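# Rest the block over the blue disc

## Task

Arm feet in the scene frame (metres, facing angle in degrees counter-clockwise from +x): arm1 at x=+0.62 y=+0.00 z=+0.72 facing +180; arm2 at x=-0.31 y=+0.54 z=+0.72 facing -60; arm3 at x=-0.31 y=-0.54 z=+0.72 facing +60. Get the block resting above the blue disc painted on the table, with the block's centre over the disc. At the end none of the block or the three sticks may be in contact with the table, and every post has to still stand close to its starting spot. Use as many arms as you like. The arrangement must stay put by itself, not because a robot is holding it. Finish by opening the grippers and moving the arms away.

## Robot and tools

Setup. Three identical i2rt Big YAM arms, named arm1, arm2 and arm3, each with six joints, a two-finger gripper and a wrist camera (arm1_cam_wrist, arm2_cam_wrist, arm3_cam_wrist). Two fixed room cameras exist too: cam_high and cam_low. The hand reaches roughly 1.0 m out from the joint-1 axis. Joints move at different speeds, so the hand can sweep a wide arc between postures; plan for clearance.

Frame. Everything uses one scene frame: origin on the floor, +z up. The arm feet sit on the tabletop at z about 0.72 m, placed as in the task. The hand point is the midpoint between fingertips; its z axis runs along the fingers and the fingers close along its y axis.

execute_actions. Argument "actions" is a list holding exactly one action object, or empty (empty just reports state and pictures). The action has optional keys "arm1", "arm2", "arm3"; each holds {"joints": {...}} with absolute joint targets by name, not offsets. Each arm gets its own dictionary; all named motions start at once and may finish at different moments. Names, units and allowed ranges:
- joint1_rad: -2.879 to 2.879, rotates the arm about its foot, positive is counter-clockwise seen from above, 0 points along the foot's facing.
- joint2_rad: 0 to 3.141, shoulder; 0 has the upper arm roughly level pointing back, larger values raise it and then bring it forward.
- joint3_rad: 0 to 3.019, elbow; 0 is fully folded, larger opens it.
- joint4_rad: -1.692 to 1.57, hand pitch; positive tips the fingers up.
- joint5_rad: -1.57 to 1.57, sideways hand swing; positive goes to the arm's right.
- joint6_rad: -2.094 to 2.094, hand roll; positive is clockwise viewed from behind the hand.
- gripper_m: 0 to 0.093, fingertip gap in metres (each pad squeezes with up to roughly 50 to 62 N).
Done-tolerances are ±0.045, ±0.14, ±0.09, ±0.055, ±0.03, ±0.035 rad for joints 1 to 6 and ±0.003 m for the gripper. With joints 1 and 6 at 0 and the hand level and forward, the wrist camera rides on top of the hand looking at the fingertips. Omitting a joint or an arm does not cancel its earlier target; it may keep pushing. Any unknown key or out-of-range number makes the whole call rejected and nothing moves. "cameras" picks which images come back: a list of names, ["all"], null or absent for all, [] for none; the "pictures" line lists the images' order.

wait: {"seconds": 0 to 10}. Commands nothing new; returns state and images like an empty action.

zoom_image: {"camera": name, "region": [x0, y0, x1, y1]} in pixels of that camera's latest full image, top-left is (0,0), at most 504 by 504. Gives a sharper close-up.

finished_scene: {"scene": n}. Ends the current scene after the robots have held the last command; irreversible, and its result tells whether the goal was met and gives the next task. The goal must already be met and remain so. Replying with no tool call ends everything.

Reading results. joint_status tells how each commanded motion ended. "off_target": stopped short and may still push. "contact_stop" or "time_out": the joint gives up its target and holds where it stopped, though after a time_out a joint may keep a target a little away from its spot (at most 0.375, 0.375, 0.113, 0.225, 0.075, 0.3 rad for joints 1 to 6) and keep pressing; on_its_own lists such joints and moves them when the path clears. To relieve pressing, command the joint its reported position. "joint command not followed" (often with a "cause:" line) and "not_followed" mean a self- and inter-arm collision check blocked that arm's joint targets; the gripper part still runs, and the blocked targets may be retried on later actions until replaced. on_its_own describes what this call did not command; "held at" is the held target, not the actual position. Once a result reports a stop, the remaining execute_actions, wait and finished_scene calls in that reply are skipped. A very small change from the current position may produce no motion. Joints carrying a load can sag.

Safety. The arms never stop on contact and can shove hard. A forceful press between two arms ends the run; hard collisions can too, and the collision check may act late and ignores fingers, gripper housings and wrist cameras. No state line reports arm-to-arm contact. Object contacts don't count. Arms act independently, so one stalled arm does not pause the others. Don't knock anything out of the work area, avoid drops, slips and slams, and expect loose objects to get an occasional small push.

Heat. Sustained loads or pushing warm the motors, even while you are composing a reply, during which the robots keep the last command. A MOTOR HOT line appears from 85 °C; at 100 °C an OVER-TEMPERATURE FAULT drops that whole arm (joints and gripper) until it cools, and its unreached keys show "limit_stop_at_motor_heat"; resend targets afterwards. Some heat carries into the next scene.

Cameras. Each camera has OpenCV-style calibration: K in pixels, distortion D, and T_world_to_cam (4x4, metres) from scene frame to camera frame, plus pos_world. Wrist cameras are fisheye 504x504; cam_high and cam_low are 672x504 pinhole with radial distortion. Real poses can deviate by a couple of degrees and several millimetres; wrist camera poses follow from reported joint angles and inherit their errors. Results list cameras whose numbers changed.

Each tool is called as a command line: name --argument value for each argument, lists and objects as JSON in quotes; but a table of rows of numbers goes row by row, as --pt "numbers of a row", without its own name.

## Session

execute_actions --actions '[]'

Scene clock: 0.00 s.
Motor temperatures (°C, as the motors report them): arm1=[18 19 16 19 19 17] | arm2=[21 17 18 18 21 18] | arm3=[17 20 18 18 20 19]
arm1.joint_positions: joint1_rad=-0.482 joint2_rad=+0.591 joint3_rad=+1.379 joint4_rad=-1.369 joint5_rad=+0.055 joint6_rad=+0.144 gripper_m=+0.094
arm1.joint_status: not commanded
arm1.hand: x=+0.4349 y=+0.1066 z=+1.3184 quat_wxyz=(-0.110, +0.829, -0.286, -0.468) (m; scene frame)
arm2.joint_positions: joint1_rad=-0.454 joint2_rad=+0.518 joint3_rad=+1.354 joint4_rad=-1.337 joint5_rad=+0.119 joint6_rad=+0.206 gripper_m=+0.094
arm2.joint_status: not commanded
arm2.hand: x=-0.3146 y=+0.3349 z=+1.2932 quat_wxyz=(-0.365, -0.672, -0.538, +0.354) (m; scene frame)
arm3.joint_positions: joint1_rad=+0.412 joint2_rad=+0.518 joint3_rad=+1.453 joint4_rad=-1.416 joint5_rad=-0.207 joint6_rad=+0.254 gripper_m=+0.094
arm3.joint_status: not commanded
arm3.hand: x=-0.3232 y=-0.3636 z=+1.3577 quat_wxyz=(-0.258, +0.534, -0.666, -0.453) (m; scene frame)
pictures: arm1_cam_wrist, arm2_cam_wrist, arm3_cam_wrist, cam_high, cam_low
Images, in order (width x height): arm1_cam_wrist 504x504, arm2_cam_wrist 504x504, arm3_cam_wrist 504x504, cam_high 672x504, cam_low 672x504.

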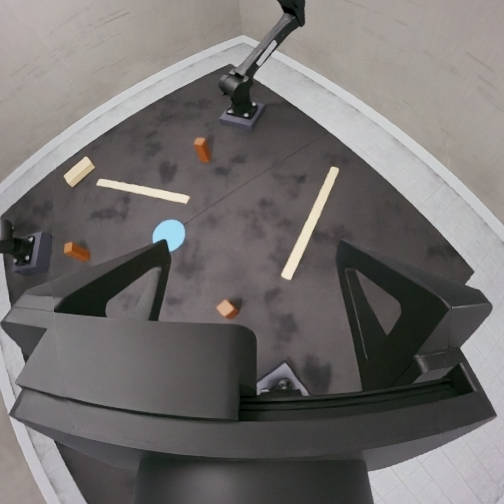

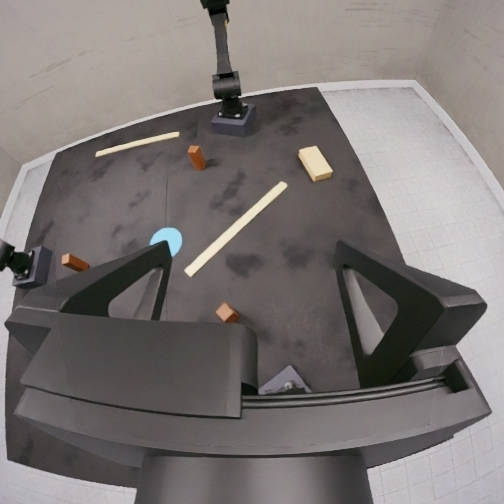

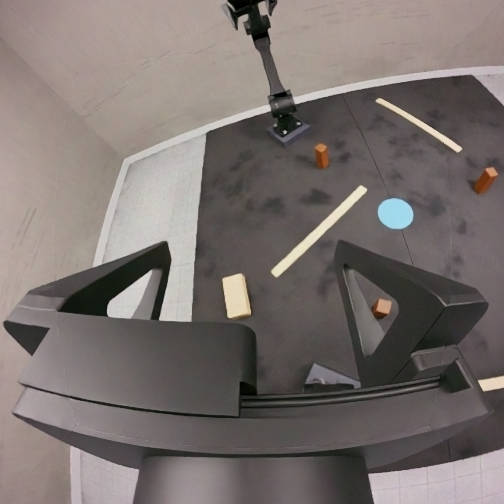

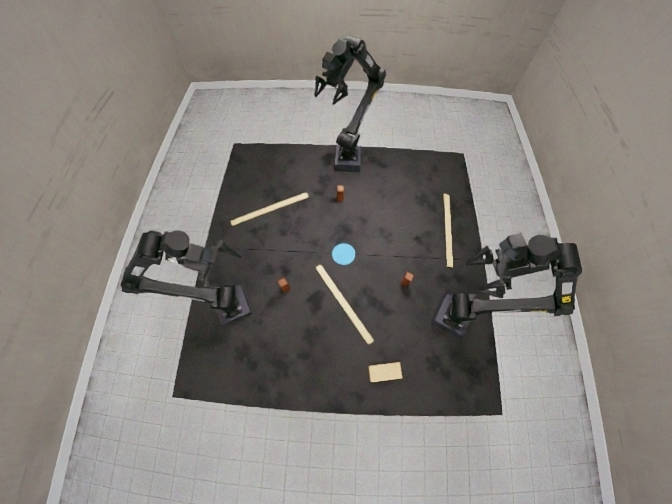

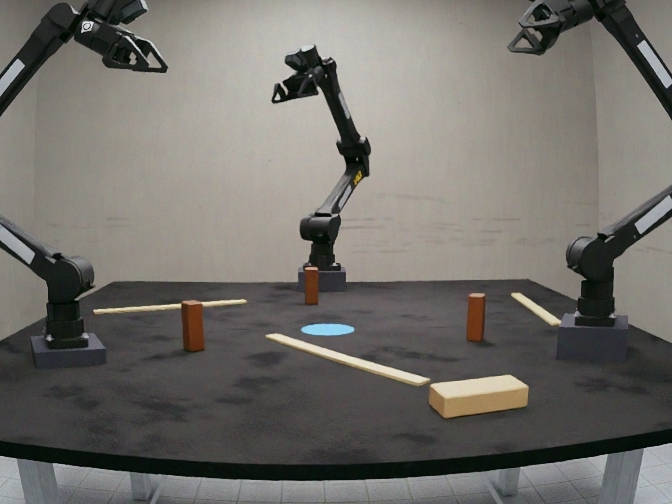

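zoom_image --camera "cam_high" --region '[200, 160, 500, 400]'

zoom_image --camera "cam_low" --region '[80, 250, 580, 430]'

execute_actions --actions '[{"arm1":{"joints":{"joint1_rad":0,"joint2_rad":1.0,"joint3_rad":1.0,"joint4_rad":-1.57,"joint5_rad":0,"joint6_rad":0}},"arm2":{"joints":{"joint1_rad":0,"joint2_rad":1.4,"joint3_rad":1.0,"joint4_rad":-1.17,"joint5_rad":0,"joint6_rad":0}},"arm3":{"joints":{"joint1_rad":0,"joint2_rad":1.0,"joint3_rad":0.6,"joint4_rad":-0.6,"joint5_rad":0,"joint6_rad":0}}}]'

Region (200, 160, 500, 400) of cam_high's 672x504 image, scaled by 1.680, with more detail than that image has; it fills the top 403 rows of this view, and the rest is white.

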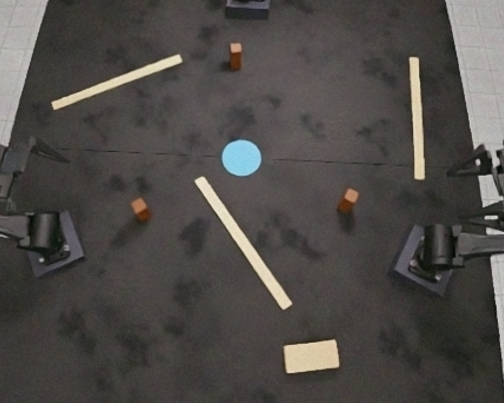

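Region (80, 250, 580, 430) of cam_low's 672x504 image, scaled by 1.008, with more detail than that image has; it fills the top 181 rows of this view, and the rest is white.

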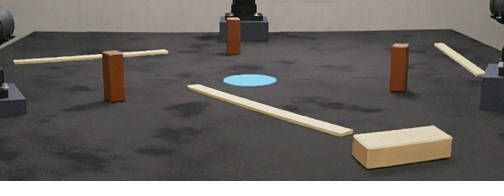

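Scene clock: 2.10 s.
Motor temperatures (°C, as the motors report them): arm1=[18 19 17 19 19 17] | arm2=[21 17 18 18 21 18] | arm3=[17 20 19 18 20 19]
arm1.joint_positions: joint1_rad=-0.005 joint2_rad=+1.013 joint3_rad=+0.989 joint4_rad=-1.556 joint5_rad=+0.002 joint6_rad=+0.014 gripper_m=+0.094
arm1.joint_status: all done
arm1.hand: x=+0.3631 y=+0.0024 z=+1.0168 quat_wxyz=(-0.007, +1.000, -0.016, +0.001) (m; scene frame)
arm2.joint_positions: joint1_rad=+0.002 joint2_rad=+1.396 joint3_rad=+0.993 joint4_rad=-1.178 joint5_rad=+0.001 joint6_rad=+0.008 gripper_m=+0.094
arm2.joint_status: all done
arm2.hand: x=-0.1297 y=+0.2100 z=+0.8666 quat_wxyz=(+0.012, -0.512, -0.859, -0.002) (m; scene frame)
arm3.joint_positions: joint1_rad=+0.000 joint2_rad=+1.010 joint3_rad=+0.598 joint4_rad=-0.625 joint5_rad=-0.002 joint6_rad=+0.013 gripper_m=+0.094
arm3.joint_status: all done
arm3.hand: x=-0.1413 y=-0.2252 z=+0.9054 quat_wxyz=(-0.218, +0.490, -0.833, -0.139) (m; scene frame)
pictures: arm1_cam_wrist, arm2_cam_wrist, arm3_cam_wrist, cam_high, cam_low
camera_calibration (this result's frames):
arm1_cam_wrist: T_world_to_cam=[[0.0187759, 0.999754, 0.011781, -0.0208686], [0.791528, -0.0220621, 0.610735, -0.905587], [0.610845, -0.00214213, -0.791748, 0.701631], [0, 0, 0, 1]] pos_world=[0.288601, 0.00238732, 1.10883]
arm2_cam_wrist: T_world_to_cam=[[-0.881169, -0.472783, 0.00414975, -0.0226284], [-0.376444, 0.706871, 0.598851, -0.709365], [-0.28606, 0.526127, -0.800849, 0.672677], [0, 0, 0, 1]] pos_world=[-0.0945501, 0.136818, 0.963611]
arm3_cam_wrist: T_world_to_cam=[[0.875296, -0.48333, -0.0157791, 0.0311966], [-0.480281, -0.872657, 0.0883201, -0.332886], [-0.0564575, -0.0697278, -0.995967, 0.99869], [0, 0, 0, 1]] pos_world=[-0.130801, -0.20578, 1.02456]
Images, in order (width x height): arm1_cam_wrist 504x504, arm2_cam_wrist 504x504, arm3_cam_wrist 504x504, cam_high 672x504, cam_low 672x504.

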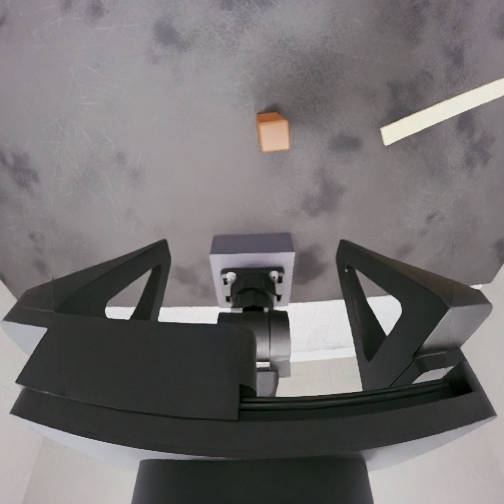

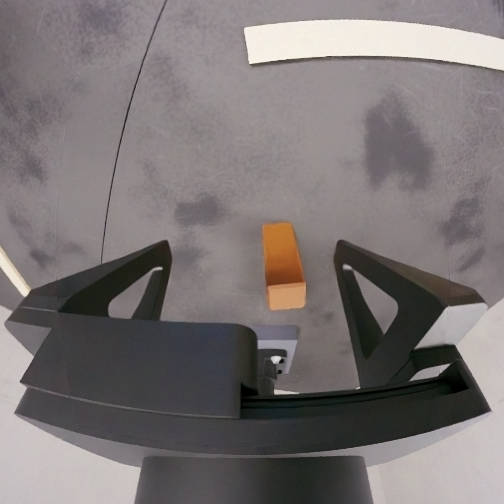

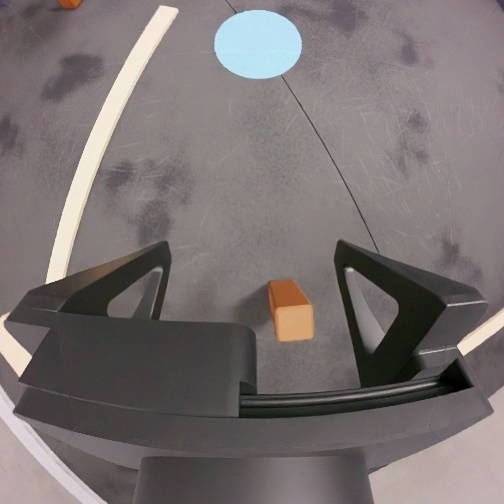

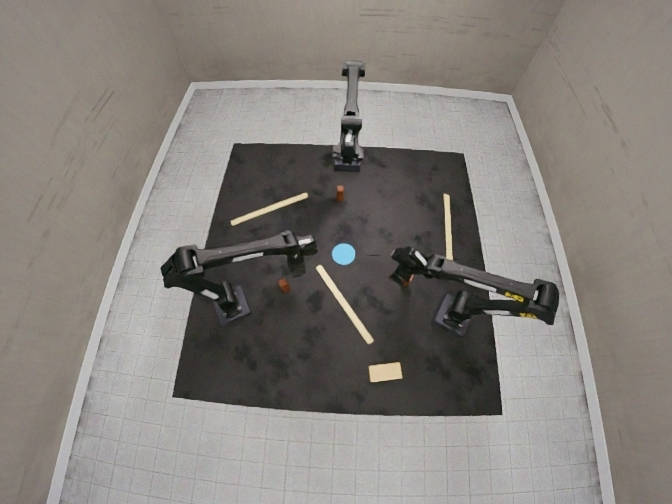

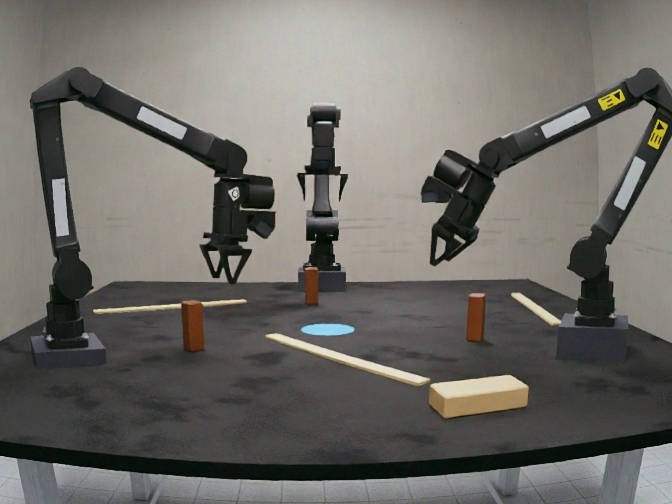

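execute_actions --actions '[{"arm1":{"joints":{"joint4_rad":-0.6}},"arm2":{"joints":{"joint2_rad":0.6}},"arm3":{"joints":{"joint3_rad":1.4}}}]' --cameras '["cam_high"]'

Scene clock: 4.90 s.
Motor temperatures (°C, as the motors report them): arm1=[18 19 18 19 19 17] | arm2=[21 17 19 18 21 18] | arm3=[17 20 20 18 20 19]
arm1.joint_positions: joint1_rad=-0.005 joint2_rad=+1.013 joint3_rad=+0.989 joint4_rad=-0.627 joint5_rad=+0.002 joint6_rad=+0.014 gripper_m=+0.094
arm1.joint_status: all done
arm1.hand: x=+0.1659 y=+0.0046 z=+1.1151 quat_wxyz=(-0.007, +0.894, -0.012, -0.447) (m; scene frame)
arm2.joint_positions: joint1_rad=+0.002 joint2_rad=+0.593 joint3_rad=+0.993 joint4_rad=-1.178 joint5_rad=+0.001 joint6_rad=+0.008 gripper_m=+0.094
arm2.joint_status: all done
arm2.hand: x=-0.1743 y=+0.2948 z=+1.1229 quat_wxyz=(-0.326, -0.473, -0.795, +0.196) (m; scene frame)
arm3.joint_positions: joint1_rad=+0.000 joint2_rad=+0.997 joint3_rad=+1.350 joint4_rad=-0.617 joint5_rad=-0.002 joint6_rad=+0.012 gripper_m=+0.094
arm3.joint_status: all done
arm3.hand: x=-0.0804 y=-0.1208 z=+1.3344 quat_wxyz=(-0.514, +0.403, -0.688, -0.317) (m; scene frame)
pictures: cam_high
Images, in order (width x height): cam_high 672x504.

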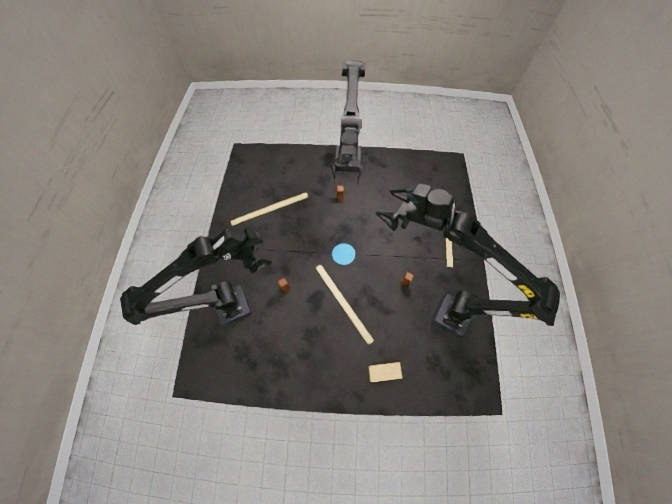

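execute_actions --actions '[{"arm1":{"joints":{"joint1_rad":-0.8,"joint2_rad":1.4,"joint3_rad":1.12,"joint4_rad":-0.934,"joint6_rad":0.31}},"arm2":{"joints":{"joint1_rad":-0.246,"joint2_rad":1.3,"joint3_rad":1.3,"joint4_rad":-1.066,"joint6_rad":1.18}},"arm3":{"joints":{"joint1_rad":-1.07,"joint2_rad":1.2,"joint3_rad":0.969,"joint4_rad":-0.895,"joint6_rad":0.05}}}]' --cameras '[]'

execute_actions --actions '[{"arm1":{"joints":{"joint2_rad":1.757,"gripper_m":0.06}},"arm2":{"joints":{"joint2_rad":1.805,"gripper_m":0.06}},"arm3":{"joints":{"joint2_rad":1.645,"gripper_m":0.06}}}]'

Scene clock: 10.47 s.
Motor temperatures (°C, as the motors report them): arm1=[18 19 19 19 19 17] | arm2=[21 18 20 18 21 18] | arm3=[17 20 23 18 20 19]
arm1.joint_positions: joint1_rad=-0.801 joint2_rad=+1.419 joint3_rad=+1.077 joint4_rad=-0.919 joint5_rad=+0.000 joint6_rad=+0.296 gripper_m=+0.094
arm1.joint_status: all done
arm1.hand: x=+0.3008 y=+0.3374 z=+0.9412 quat_wxyz=(-0.043, +0.839, -0.519, -0.155) (m; scene frame)
arm2.joint_positions: joint1_rad=-0.245 joint2_rad=+1.306 joint3_rad=+1.274 joint4_rad=-1.071 joint5_rad=+0.000 joint6_rad=+1.171 gripper_m=+0.094
arm2.joint_status: all done
arm2.hand: x=-0.1851 y=+0.0694 z=+1.0288 quat_wxyz=(-0.226, -0.922, -0.315, +0.021) (m; scene frame)
arm3.joint_positions: joint1_rad=-1.070 joint2_rad=+1.208 joint3_rad=+0.946 joint4_rad=-0.886 joint5_rad=-0.001 joint6_rad=+0.039 gripper_m=+0.094
arm3.joint_status: all done
arm3.hand: x=+0.1132 y=-0.5329 z=+0.9656 quat_wxyz=(-0.203, -0.015, -0.979, -0.003) (m; scene frame)
pictures: none
No camera images: the call's "cameras" was empty. Leave "cameras" out to get every camera's image.

Scene clock: 11.83 s.
Motor temperatures (°C, as the motors report them): arm1=[18 19 20 19 19 17] | arm2=[21 18 21 18 21 18] | arm3=[17 20 23 18 20 19]
arm1.joint_positions: joint1_rad=-0.801 joint2_rad=+1.772 joint3_rad=+1.078 joint4_rad=-0.920 joint5_rad=+0.000 joint6_rad=+0.296 gripper_m=+0.060
arm1.joint_status: all done
arm1.hand: x=+0.3131 y=+0.3251 z=+0.7861 quat_wxyz=(+0.002, +0.850, -0.526, +0.015) (m; scene frame)
arm2.joint_positions: joint1_rad=-0.245 joint2_rad=+1.815 joint3_rad=+1.274 joint4_rad=-1.071 joint5_rad=+0.000 joint6_rad=+1.172 gripper_m=+0.060
arm2.joint_status: all done
arm2.hand: x=-0.1842 y=+0.0561 z=+0.7856 quat_wxyz=(+0.026, -0.947, -0.321, +0.003) (m; scene frame)
arm3.joint_positions: joint1_rad=-1.070 joint2_rad=+1.663 joint3_rad=+0.946 joint4_rad=-0.886 joint5_rad=-0.001 joint6_rad=+0.039 gripper_m=+0.060
arm3.joint_status: all done
arm3.hand: x=+0.0941 y=-0.5339 z=+0.7852 quat_wxyz=(+0.023, -0.016, -1.000, +0.003) (m; scene frame)
pictures: arm1_cam_wrist, arm2_cam_wrist, arm3_cam_wrist, cam_high, cam_low
camera_calibration (this result's frames):
arm1_cam_wrist: T_world_to_cam=[[0.889516, 0.456812, 0.00914512, -0.433811], [0.349299, -0.692794, 0.630893, -0.377312], [0.294535, -0.557995, -0.775816, 0.817448], [0, 0, 0, 1]] pos_world=[0.276909, 0.392903, 0.8762]
arm2_cam_wrist: T_world_to_cam=[[-0.606565, 0.793616, 0.0474627, -0.1976], [0.659004, 0.46849, 0.588414, -0.360232], [0.444739, 0.38819, -0.807165, 0.820521], [0, 0, 0, 1]] pos_world=[-0.24738, 0.00706537, 0.883641]
arm3_cam_wrist: T_world_to_cam=[[-0.0315186, -0.999461, 0.00915898, -0.535758], [-0.790664, 0.0305377, 0.611488, -0.377901], [-0.611438, 0.0120316, -0.7912, 0.805907], [0, 0, 0, 1]] pos_world=[0.177083, -0.533625, 0.873623]
Images, in order (width x height): arm1_cam_wrist 504x504, arm2_cam_wrist 504x504, arm3_cam_wrist 504x504, cam_high 672x504, cam_low 672x504.

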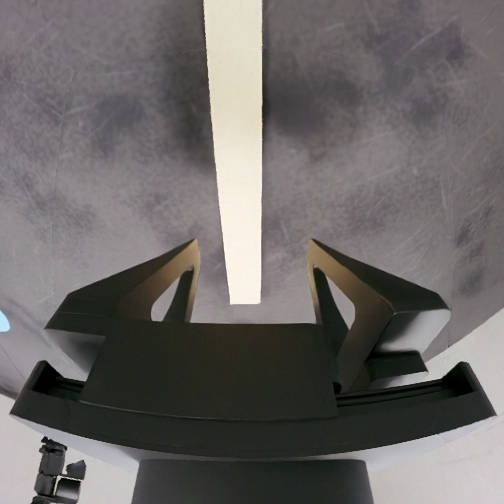

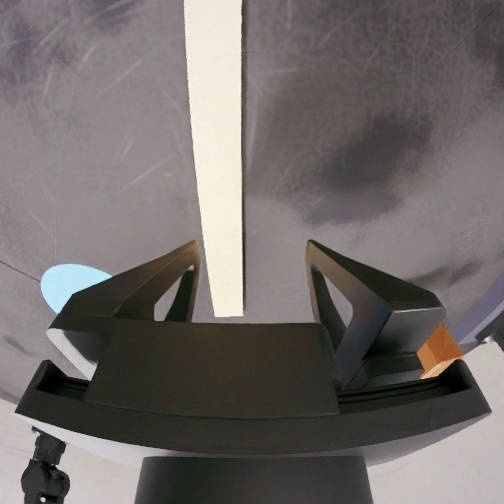

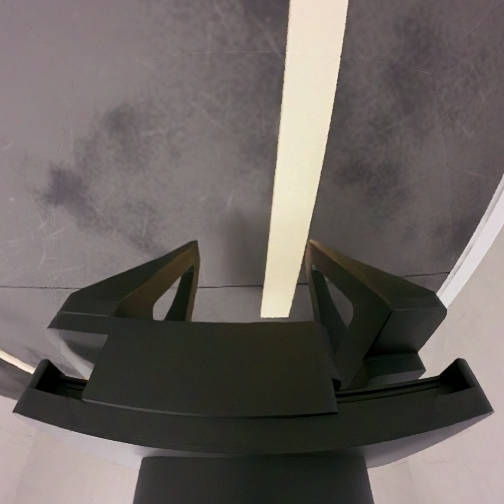

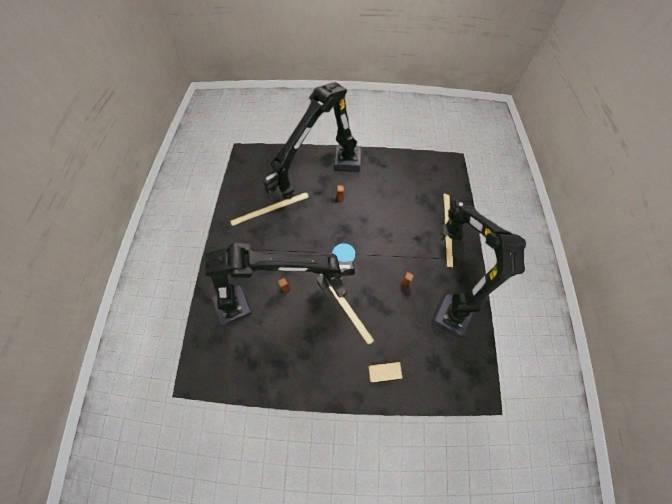

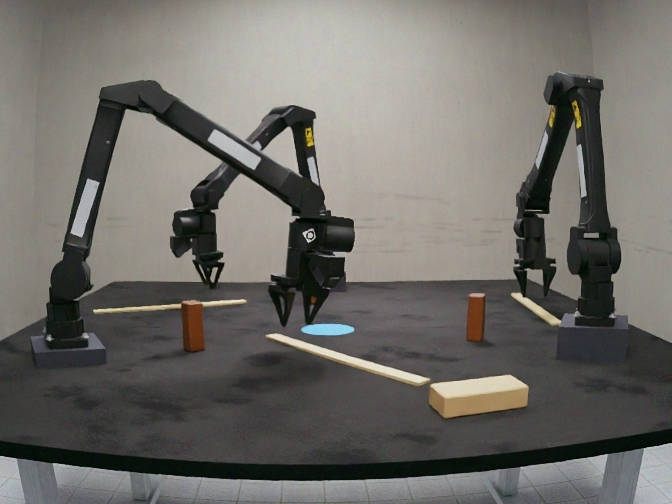

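execute_actions --actions '[{"arm1":{"joints":{"joint1_rad":-0.777,"joint2_rad":1.845,"joint3_rad":1.045,"joint4_rad":-0.73,"joint6_rad":0.335}},"arm2":{"joints":{"joint1_rad":-0.227,"joint2_rad":1.905,"joint3_rad":1.278,"joint4_rad":-0.9,"joint6_rad":1.2}},"arm3":{"joints":{"joint1_rad":-1.132,"joint2_rad":1.738,"joint3_rad":0.897,"joint4_rad":-0.7,"joint6_rad":0.0}}}]'

Scene clock: 13.87 s.
Motor temperatures (°C, as the motors report them): arm1=[18 19 20 19 19 17] | arm2=[21 18 21 18 21 18] | arm3=[17 20 23 18 20 19]
arm1.joint_positions: joint1_rad=-0.788 joint2_rad=+1.842 joint3_rad=+1.049 joint4_rad=-0.747 joint5_rad=+0.000 joint6_rad=+0.320 gripper_m=+0.060
arm1.joint_status: all done
arm1.hand: x=+0.2965 y=+0.3335 z=+0.7477 quat_wxyz=(-0.007, +0.847, -0.531, -0.021) (m; scene frame)
arm2.joint_positions: joint1_rad=-0.234 joint2_rad=+1.909 joint3_rad=+1.274 joint4_rad=-0.911 joint5_rad=+0.000 joint6_rad=+1.191 gripper_m=+0.060
arm2.joint_status: all done
arm2.hand: x=-0.1716 y=+0.0304 z=+0.7392 quat_wxyz=(-0.007, -0.948, -0.318, +0.006) (m; scene frame)
arm3.joint_positions: joint1_rad=-1.134 joint2_rad=+1.747 joint3_rad=+0.891 joint4_rad=-0.717 joint5_rad=-0.001 joint6_rad=+0.012 gripper_m=+0.060
arm3.joint_status: all done
arm3.hand: x=+0.0934 y=-0.5600 z=+0.7379 quat_wxyz=(+0.008, -0.034, -0.999, +0.002) (m; scene frame)
pictures: arm1_cam_wrist, arm2_cam_wrist, arm3_cam_wrist, cam_high, cam_low
camera_calibration (this result's frames):
arm1_cam_wrist: T_world_to_cam=[[0.894172, 0.447554, -0.0123079, -0.404806], [0.372607, -0.728633, 0.574681, -0.294388], [0.248232, -0.51845, -0.818285, 0.829514], [0, 0, 0, 1]] pos_world=[0.265746, 0.396733, 0.842976]
arm2_cam_wrist: T_world_to_cam=[[-0.601311, 0.798893, -0.0139742, -0.121165], [0.65255, 0.501104, 0.568396, -0.316502], [0.46109, 0.332664, -0.822637, 0.803308], [0, 0, 0, 1]] pos_world=[-0.236722, -0.0118333, 0.839035]
arm3_cam_wrist: T_world_to_cam=[[-0.0685823, -0.99761, 0.00840224, -0.55643], [-0.806951, 0.0604234, 0.587519, -0.31285], [-0.586622, 0.0335132, -0.809167, 0.791264], [0, 0, 0, 1]] pos_world=[0.173557, -0.562714, 0.828745]
Images, in order (width x height): arm1_cam_wrist 504x504, arm2_cam_wrist 504x504, arm3_cam_wrist 504x504, cam_high 672x504, cam_low 672x504.

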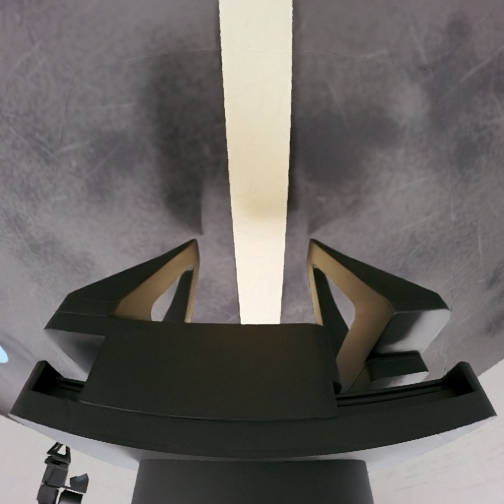

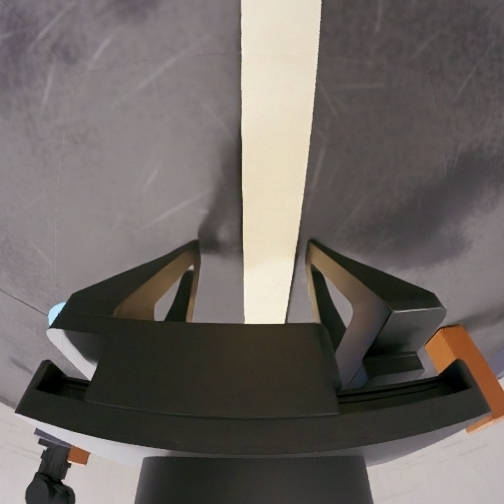

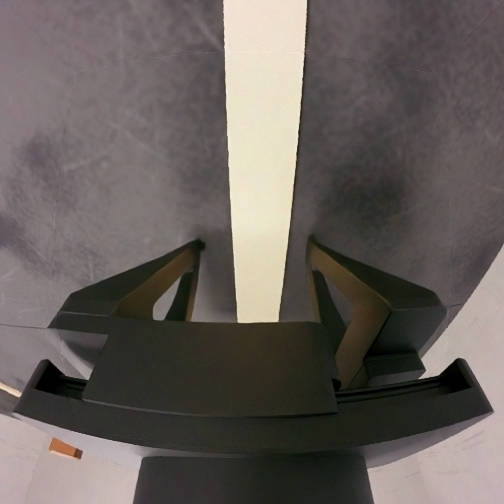

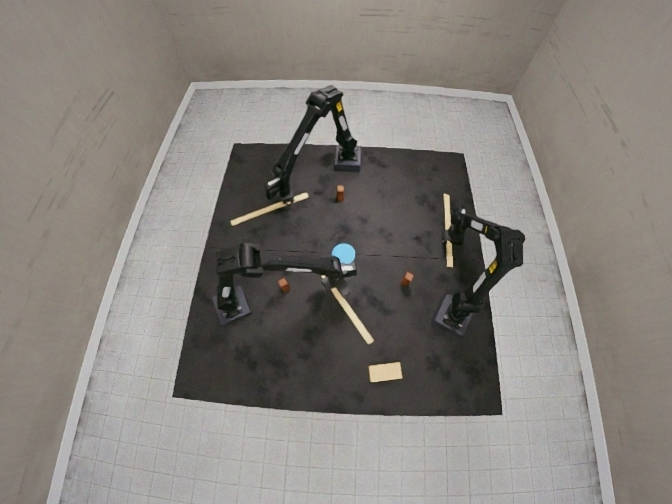

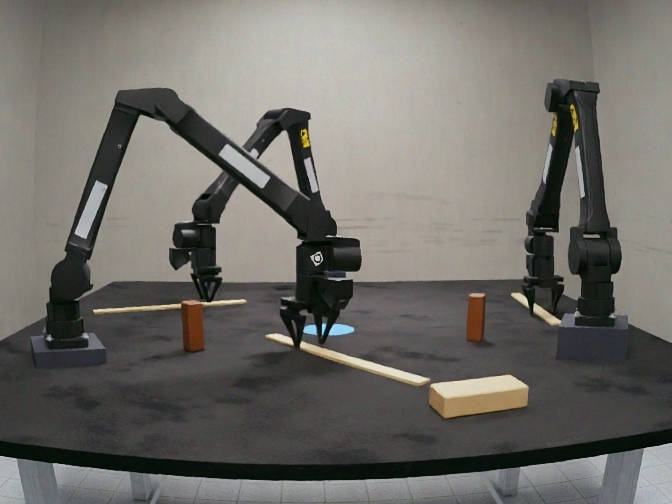

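execute_actions --actions '[{"arm1":{"joints":{"joint3_rad":1.005}},"arm2":{"joints":{"joint3_rad":1.245}},"arm3":{"joints":{"gripper_m":0.015}}}]' --cameras '["arm1_cam_wrist","arm2_cam_wrist","arm3_cam_wrist"]'

Scene clock: 14.77 s.
Motor temperatures (°C, as the motors report them): arm1=[18 19 20 19 19 17] | arm2=[21 18 21 18 21 18] | arm3=[17 20 23 18 20 19]
arm1.joint_positions: joint1_rad=-0.788 joint2_rad=+1.842 joint3_rad=+1.009 joint4_rad=-0.743 joint5_rad=+0.000 joint6_rad=+0.320 gripper_m=+0.060
arm1.joint_status: all done
arm1.hand: x=+0.3102 y=+0.3194 z=+0.7369 quat_wxyz=(-0.003, +0.847, -0.531, -0.004) (m; scene frame)
arm2.joint_positions: joint1_rad=-0.234 joint2_rad=+1.906 joint3_rad=+1.259 joint4_rad=-0.907 joint5_rad=+0.000 joint6_rad=+1.193 gripper_m=+0.060
arm2.joint_status: all done
arm2.hand: x=-0.1731 y=+0.0362 z=+0.7358 quat_wxyz=(-0.002, -0.948, -0.317, +0.005) (m; scene frame)
arm3.joint_positions: joint1_rad=-1.134 joint2_rad=+1.747 joint3_rad=+0.891 joint4_rad=-0.717 joint5_rad=-0.001 joint6_rad=+0.011 gripper_m=+0.026
arm3.joint_status: gripper_m off_target (ended at +0.026, target +0.015)
arm3.hand: x=+0.0934 y=-0.5600 z=+0.7379 quat_wxyz=(+0.008, -0.034, -0.999, +0.002) (m; scene frame)
pictures: arm1_cam_wrist, arm2_cam_wrist, arm3_cam_wrist
camera_calibration (this result's frames):
arm1_cam_wrist: T_world_to_cam=[[0.894394, 0.447277, -0.00144798, -0.41891], [0.357811, -0.713545, 0.60235, -0.324187], [0.268384, -0.539256, -0.798231, 0.795589], [0, 0, 0, 1]] pos_world=[0.277145, 0.385073, 0.829731]
arm2_cam_wrist: T_world_to_cam=[[-0.600042, 0.799946, -0.00597567, -0.132446], [0.654456, 0.495178, 0.571389, -0.318143], [0.46004, 0.338947, -0.820657, 0.797502], [0, 0, 0, 1]] pos_world=[-0.238145, -0.00682341, 0.835468]
arm3_cam_wrist: T_world_to_cam=[[-0.0678212, -0.997662, 0.0083898, -0.556521], [-0.806995, 0.0598004, 0.587522, -0.313197], [-0.58665, 0.0330759, -0.809165, 0.79102], [0, 0, 0, 1]] pos_world=[0.17356, -0.562654, 0.828745]
Images, in order (width x height): arm1_cam_wrist 504x504, arm2_cam_wrist 504x504, arm3_cam_wrist 504x504.

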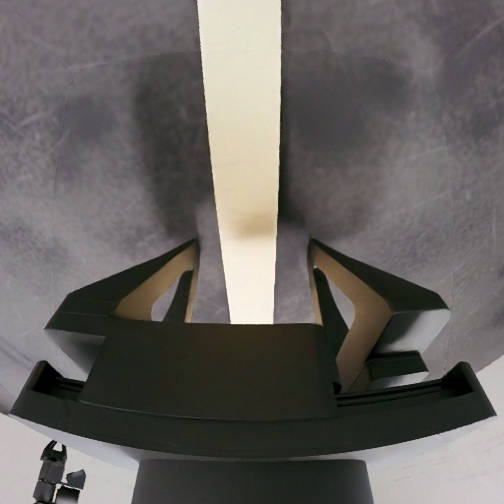

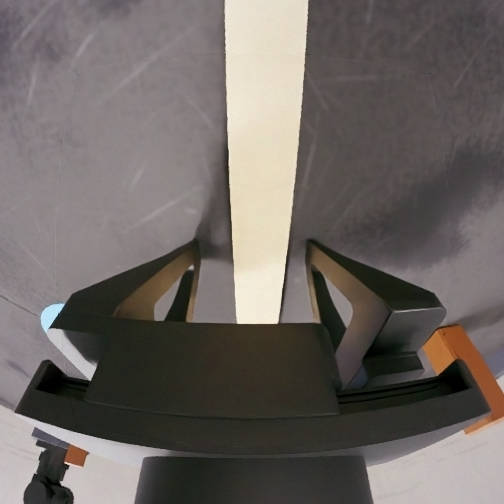

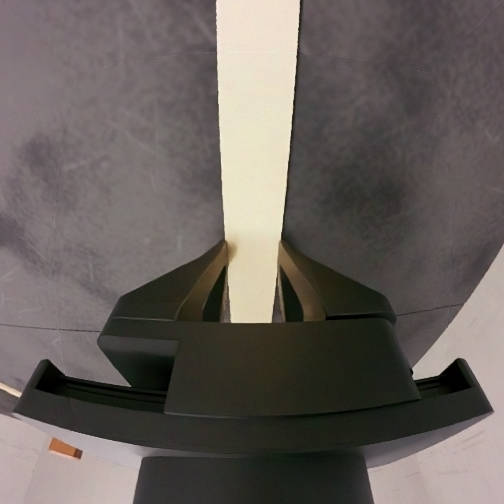

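execute_actions --actions '[{"arm1":{"joints":{"joint2_rad":1.87}},"arm2":{"joints":{"gripper_m":0.015}}}]' --cameras '["arm1_cam_wrist"]'

execute_actions --actions '[{"arm1":{"joints":{"gripper_m":0.015}}}]' --cameras '[]'

execute_actions --actions '[{"arm1":{"joints":{"joint2_rad":1.45,"joint4_rad":-1.1}},"arm2":{"joints":{"joint2_rad":1.45,"joint4_rad":-1.36}},"arm3":{"joints":{"joint2_rad":1.35,"joint4_rad":-1.05}}}]'

Scene clock: 15.77 s.
Motor temperatures (°C, as the motors report them): arm1=[18 19 20 19 19 17] | arm2=[21 18 21 18 21 18] | arm3=[17 21 23 18 20 19]
arm1.joint_positions: joint1_rad=-0.788 joint2_rad=+1.847 joint3_rad=+1.009 joint4_rad=-0.743 joint5_rad=+0.000 joint6_rad=+0.322 gripper_m=+0.060
arm1.joint_status: all done
arm1.hand: x=+0.3108 y=+0.3187 z=+0.7345 quat_wxyz=(-0.002, +0.847, -0.532, -0.001) (m; scene frame)
arm2.joint_positions: joint1_rad=-0.234 joint2_rad=+1.906 joint3_rad=+1.257 joint4_rad=-0.907 joint5_rad=+0.000 joint6_rad=+1.193 gripper_m=+0.027
arm2.joint_status: gripper_m off_target (ended at +0.027, target +0.015)
arm2.hand: x=-0.1733 y=+0.0369 z=+0.7354 quat_wxyz=(-0.002, -0.948, -0.317, +0.005) (m; scene frame)
arm3.joint_positions: joint1_rad=-1.134 joint2_rad=+1.747 joint3_rad=+0.891 joint4_rad=-0.717 joint5_rad=-0.001 joint6_rad=+0.011 gripper_m=+0.026
arm3.joint_status: not commanded
arm3.hand: x=+0.0934 y=-0.5600 z=+0.7379 quat_wxyz=(+0.008, -0.034, -0.999, +0.002) (m; scene frame)
pictures: arm1_cam_wrist
camera_calibration (this result's frames):
arm1_cam_wrist: T_world_to_cam=[[0.894915, 0.446237, -0.000197694, -0.419885], [0.354904, -0.711482, 0.606495, -0.326238], [0.2705, -0.542832, -0.795087, 0.791285], [0, 0, 0, 1]] pos_world=[0.277503, 0.384791, 0.826919]
Images, in order (width x height): arm1_cam_wrist 504x504.

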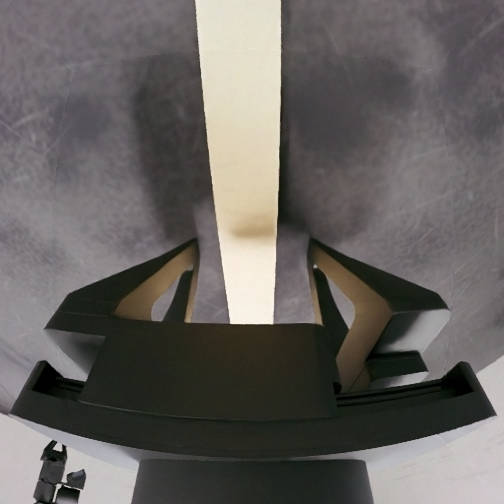

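Scene clock: 16.37 s.
Motor temperatures (°C, as the motors report them): arm1=[18 19 19 19 19 17] | arm2=[21 18 21 18 21 18] | arm3=[17 21 23 18 20 19]
arm1.joint_positions: joint1_rad=-0.787 joint2_rad=+1.848 joint3_rad=+1.009 joint4_rad=-0.743 joint5_rad=+0.000 joint6_rad=+0.322 gripper_m=+0.027
arm1.joint_status: gripper_m off_target (ended at +0.027, target +0.015)
arm1.hand: x=+0.3108 y=+0.3185 z=+0.7342 quat_wxyz=(-0.002, +0.847, -0.532, -0.001) (m; scene frame)
arm2.joint_positions: joint1_rad=-0.234 joint2_rad=+1.906 joint3_rad=+1.257 joint4_rad=-0.907 joint5_rad=+0.000 joint6_rad=+1.193 gripper_m=+0.027
arm2.joint_status: not commanded
arm2.hand: x=-0.1733 y=+0.0369 z=+0.7354 quat_wxyz=(-0.002, -0.948, -0.317, +0.005) (m; scene frame)
arm3.joint_positions: joint1_rad=-1.134 joint2_rad=+1.747 joint3_rad=+0.891 joint4_rad=-0.717 joint5_rad=-0.001 joint6_rad=+0.011 gripper_m=+0.026
arm3.joint_status: not commanded
arm3.hand: x=+0.0934 y=-0.5600 z=+0.7379 quat_wxyz=(+0.008, -0.034, -0.999, +0.002) (m; scene frame)
pictures: none
No camera images: the call's "cameras" was empty. Leave "cameras" out to get every camera's image.

Scene clock: 17.73 s.
Motor temperatures (°C, as the motors report them): arm1=[18 19 19 19 19 17] | arm2=[21 18 21 18 21 18] | arm3=[17 21 23 18 20 19]
arm1.joint_positions: joint1_rad=-0.787 joint2_rad=+1.442 joint3_rad=+1.004 joint4_rad=-1.087 joint5_rad=+0.000 joint6_rad=+0.322 gripper_m=+0.027
arm1.joint_status: all done
arm1.hand: x=+0.3437 y=+0.2839 z=+0.8947 quat_wxyz=(-0.008, +0.847, -0.531, -0.029) (m; scene frame)
arm2.joint_positions: joint1_rad=-0.234 joint2_rad=+1.447 joint3_rad=+1.240 joint4_rad=-1.351 joint5_rad=+0.000 joint6_rad=+1.193 gripper_m=+0.027
arm2.joint_status: all done
arm2.hand: x=-0.1970 y=+0.1309 z=+0.9377 quat_wxyz=(-0.001, -0.948, -0.317, +0.005) (m; scene frame)
arm3.joint_positions: joint1_rad=-1.134 joint2_rad=+1.344 joint3_rad=+0.891 joint4_rad=-1.036 joint5_rad=-0.001 joint6_rad=+0.011 gripper_m=+0.026
arm3.joint_status: all done
arm3.hand: x=+0.0570 y=-0.5572 z=+0.8838 quat_wxyz=(-0.034, -0.033, -0.999, +0.003) (m; scene frame)
pictures: arm1_cam_wrist, arm2_cam_wrist, arm3_cam_wrist, cam_high, cam_low
camera_calibration (this result's frames):
arm1_cam_wrist: T_world_to_cam=[[0.894645, 0.446424, -0.0177542, -0.417973], [0.37796, -0.735055, 0.562886, -0.422041], [0.238236, -0.510294, -0.826344, 0.920722], [0, 0, 0, 1]] pos_world=[0.314104, 0.346209, 0.990973]
arm2_cam_wrist: T_world_to_cam=[[-0.599715, 0.800207, -0.00314069, -0.223995], [0.655121, 0.493227, 0.572315, -0.465234], [0.459519, 0.341168, -0.820028, 0.941025], [0, 0, 0, 1]] pos_world=[-0.261968, 0.08766, 1.03722]
arm3_cam_wrist: T_world_to_cam=[[-0.0680041, -0.997658, 0.00736199, -0.556435], [-0.853354, 0.0619876, 0.517634, -0.362791], [-0.516878, 0.0289188, -0.855571, 0.922373], [0, 0, 0, 1]] pos_world=[0.129325, -0.559318, 0.981045]
Images, in order (width x height): arm1_cam_wrist 504x504, arm2_cam_wrist 504x504, arm3_cam_wrist 504x504, cam_high 672x504, cam_low 672x504.

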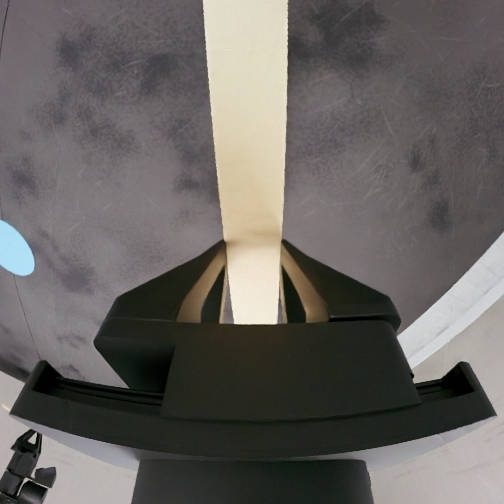

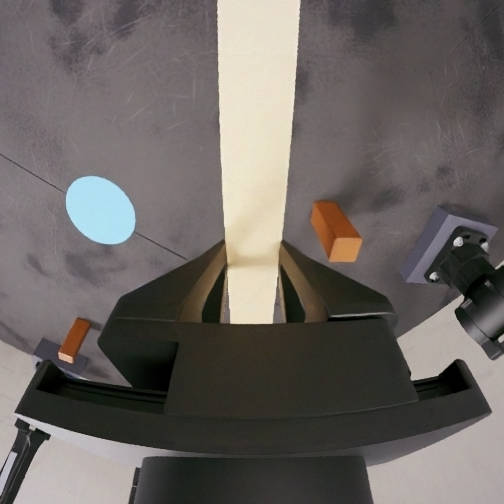

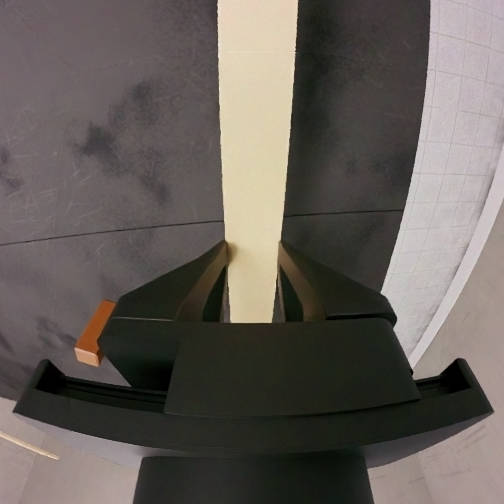

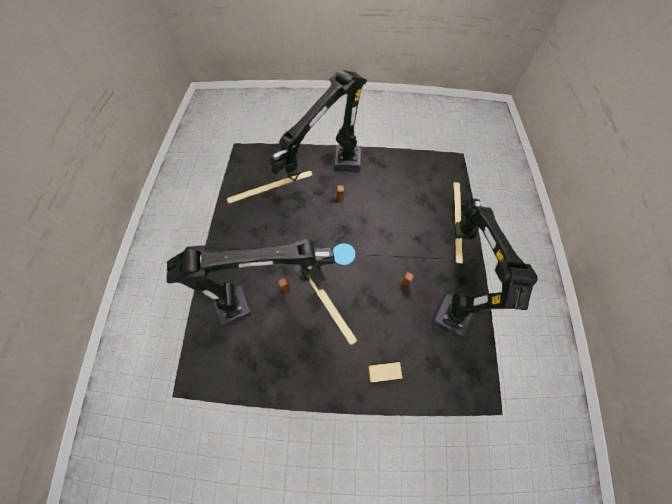

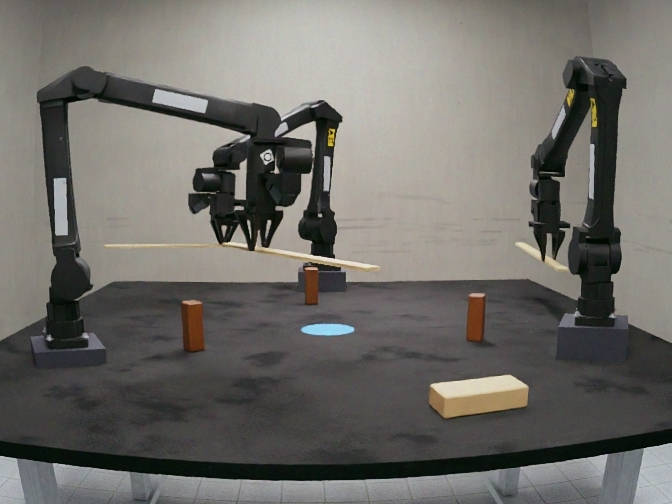

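execute_actions --actions '[{"arm2":{"joints":{"joint1_rad":-0.09,"joint2_rad":1.334,"joint3_rad":1.05,"joint4_rad":-1.06,"joint6_rad":-0.16}},"arm1":{"joints":{"joint2_rad":1.25,"joint3_rad":0.96,"joint4_rad":-1.1}}}]' --cameras '[]'

execute_actions --actions '[{"arm2":{"joints":{"joint3_rad":0.955}},"arm1":{"joints":{"joint1_rad":-0.07,"joint6_rad":-0.065}}}]'

Scene clock: 20.73 s.
Motor temperatures (°C, as the motors report them): arm1=[18 19 20 19 19 17] | arm2=[21 18 21 18 21 18] | arm3=[17 21 23 18 20 19]
arm1.joint_positions: joint1_rad=-0.787 joint2_rad=+1.246 joint3_rad=+0.954 joint4_rad=-1.090 joint5_rad=+0.000 joint6_rad=+0.322 gripper_m=+0.027
arm1.joint_status: all done
arm1.hand: x=+0.3584 y=+0.2686 z=+0.9466 quat_wxyz=(-0.025, +0.843, -0.529, -0.098) (m; scene frame)
arm2.joint_positions: joint1_rad=-0.082 joint2_rad=+1.334 joint3_rad=+1.053 joint4_rad=-1.076 joint5_rad=-0.002 joint6_rad=-0.151 gripper_m=+0.027
arm2.joint_status: all done
arm2.hand: x=-0.1377 y=+0.1538 z=+0.9149 quat_wxyz=(-0.078, -0.476, -0.873, +0.064) (m; scene frame)
arm3.joint_positions: joint1_rad=-1.134 joint2_rad=+1.344 joint3_rad=+0.891 joint4_rad=-1.036 joint5_rad=-0.001 joint6_rad=+0.011 gripper_m=+0.026
arm3.joint_status: not commanded
arm3.hand: x=+0.0570 y=-0.5572 z=+0.8838 quat_wxyz=(-0.034, -0.033, -0.999, +0.003) (m; scene frame)
pictures: none
No camera images: the call's "cameras" was empty. Leave "cameras" out to get every camera's image.

Scene clock: 22.33 s.
Motor temperatures (°C, as the motors report them): arm1=[18 19 20 19 19 17] | arm2=[21 18 21 18 21 18] | arm3=[17 21 23 18 20 19]
arm1.joint_positions: joint1_rad=-0.073 joint2_rad=+1.246 joint3_rad=+0.954 joint4_rad=-1.094 joint5_rad=+0.002 joint6_rad=-0.050 gripper_m=+0.027
arm1.joint_status: all done
arm1.hand: x=+0.2464 y=+0.0306 z=+0.9444 quat_wxyz=(-0.013, +0.995, -0.017, -0.096) (m; scene frame)
arm2.joint_positions: joint1_rad=-0.099 joint2_rad=+1.334 joint3_rad=+0.950 joint4_rad=-1.069 joint5_rad=+0.003 joint6_rad=-0.151 gripper_m=+0.027
arm2.joint_status: all done
arm2.hand: x=-0.1594 y=+0.1842 z=+0.8744 quat_wxyz=(-0.038, -0.486, -0.872, +0.037) (m; scene frame)
arm3.joint_positions: joint1_rad=-1.134 joint2_rad=+1.344 joint3_rad=+0.891 joint4_rad=-1.036 joint5_rad=-0.001 joint6_rad=+0.011 gripper_m=+0.026
arm3.joint_status: not commanded
arm3.hand: x=+0.0570 y=-0.5572 z=+0.8838 quat_wxyz=(-0.034, -0.033, -0.999, +0.003) (m; scene frame)
pictures: arm1_cam_wrist, arm2_cam_wrist, arm3_cam_wrist, cam_high, cam_low
camera_calibration (this result's frames):
arm1_cam_wrist: T_world_to_cam=[[0.0229031, 0.999477, 0.0228183, -0.0573864], [0.893771, -0.0306968, 0.447472, -0.639076], [0.447939, 0.0101459, -0.894007, 0.852017], [0, 0, 0, 1]] pos_world=[0.190851, 0.0290944, 1.04899]
arm2_cam_wrist: T_world_to_cam=[[-0.851552, -0.523799, 0.0222075, -0.0627077], [-0.446166, 0.746285, 0.493958, -0.63358], [-0.275308, 0.410723, -0.869202, 0.766746], [0, 0, 0, 1]] pos_world=[-0.12499, 0.125065, 0.980812]
arm3_cam_wrist: T_world_to_cam=[[-0.0680041, -0.997658, 0.00736199, -0.556435], [-0.853354, 0.0619876, 0.517634, -0.362791], [-0.516878, 0.0289188, -0.855571, 0.922373], [0, 0, 0, 1]] pos_world=[0.129325, -0.559318, 0.981045]
Images, in order (width x height): arm1_cam_wrist 504x504, arm2_cam_wrist 504x504, arm3_cam_wrist 504x504, cam_high 672x504, cam_low 672x504.

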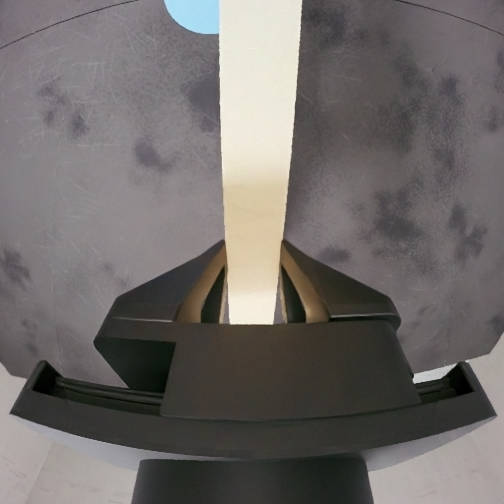

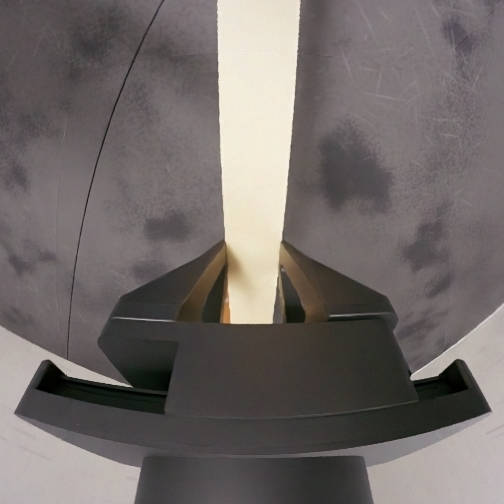

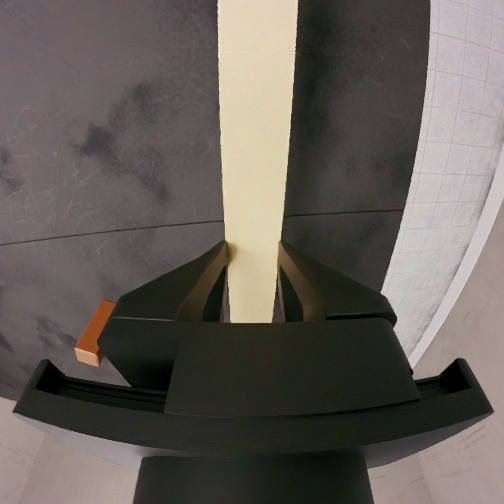

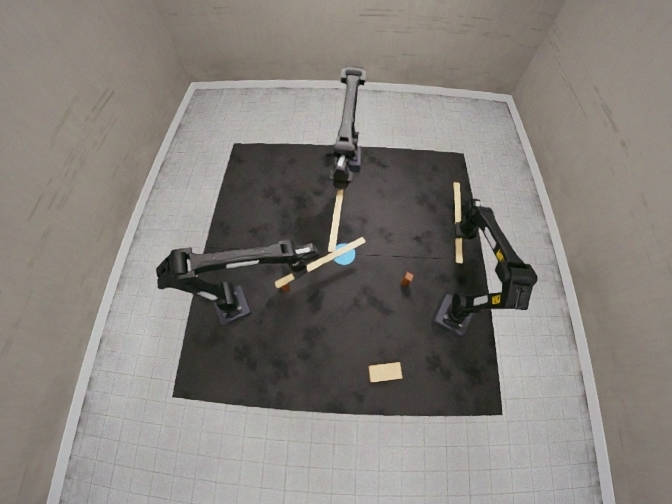

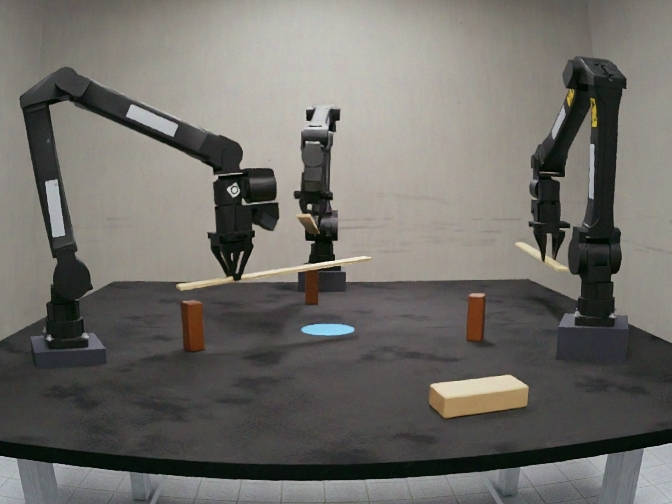

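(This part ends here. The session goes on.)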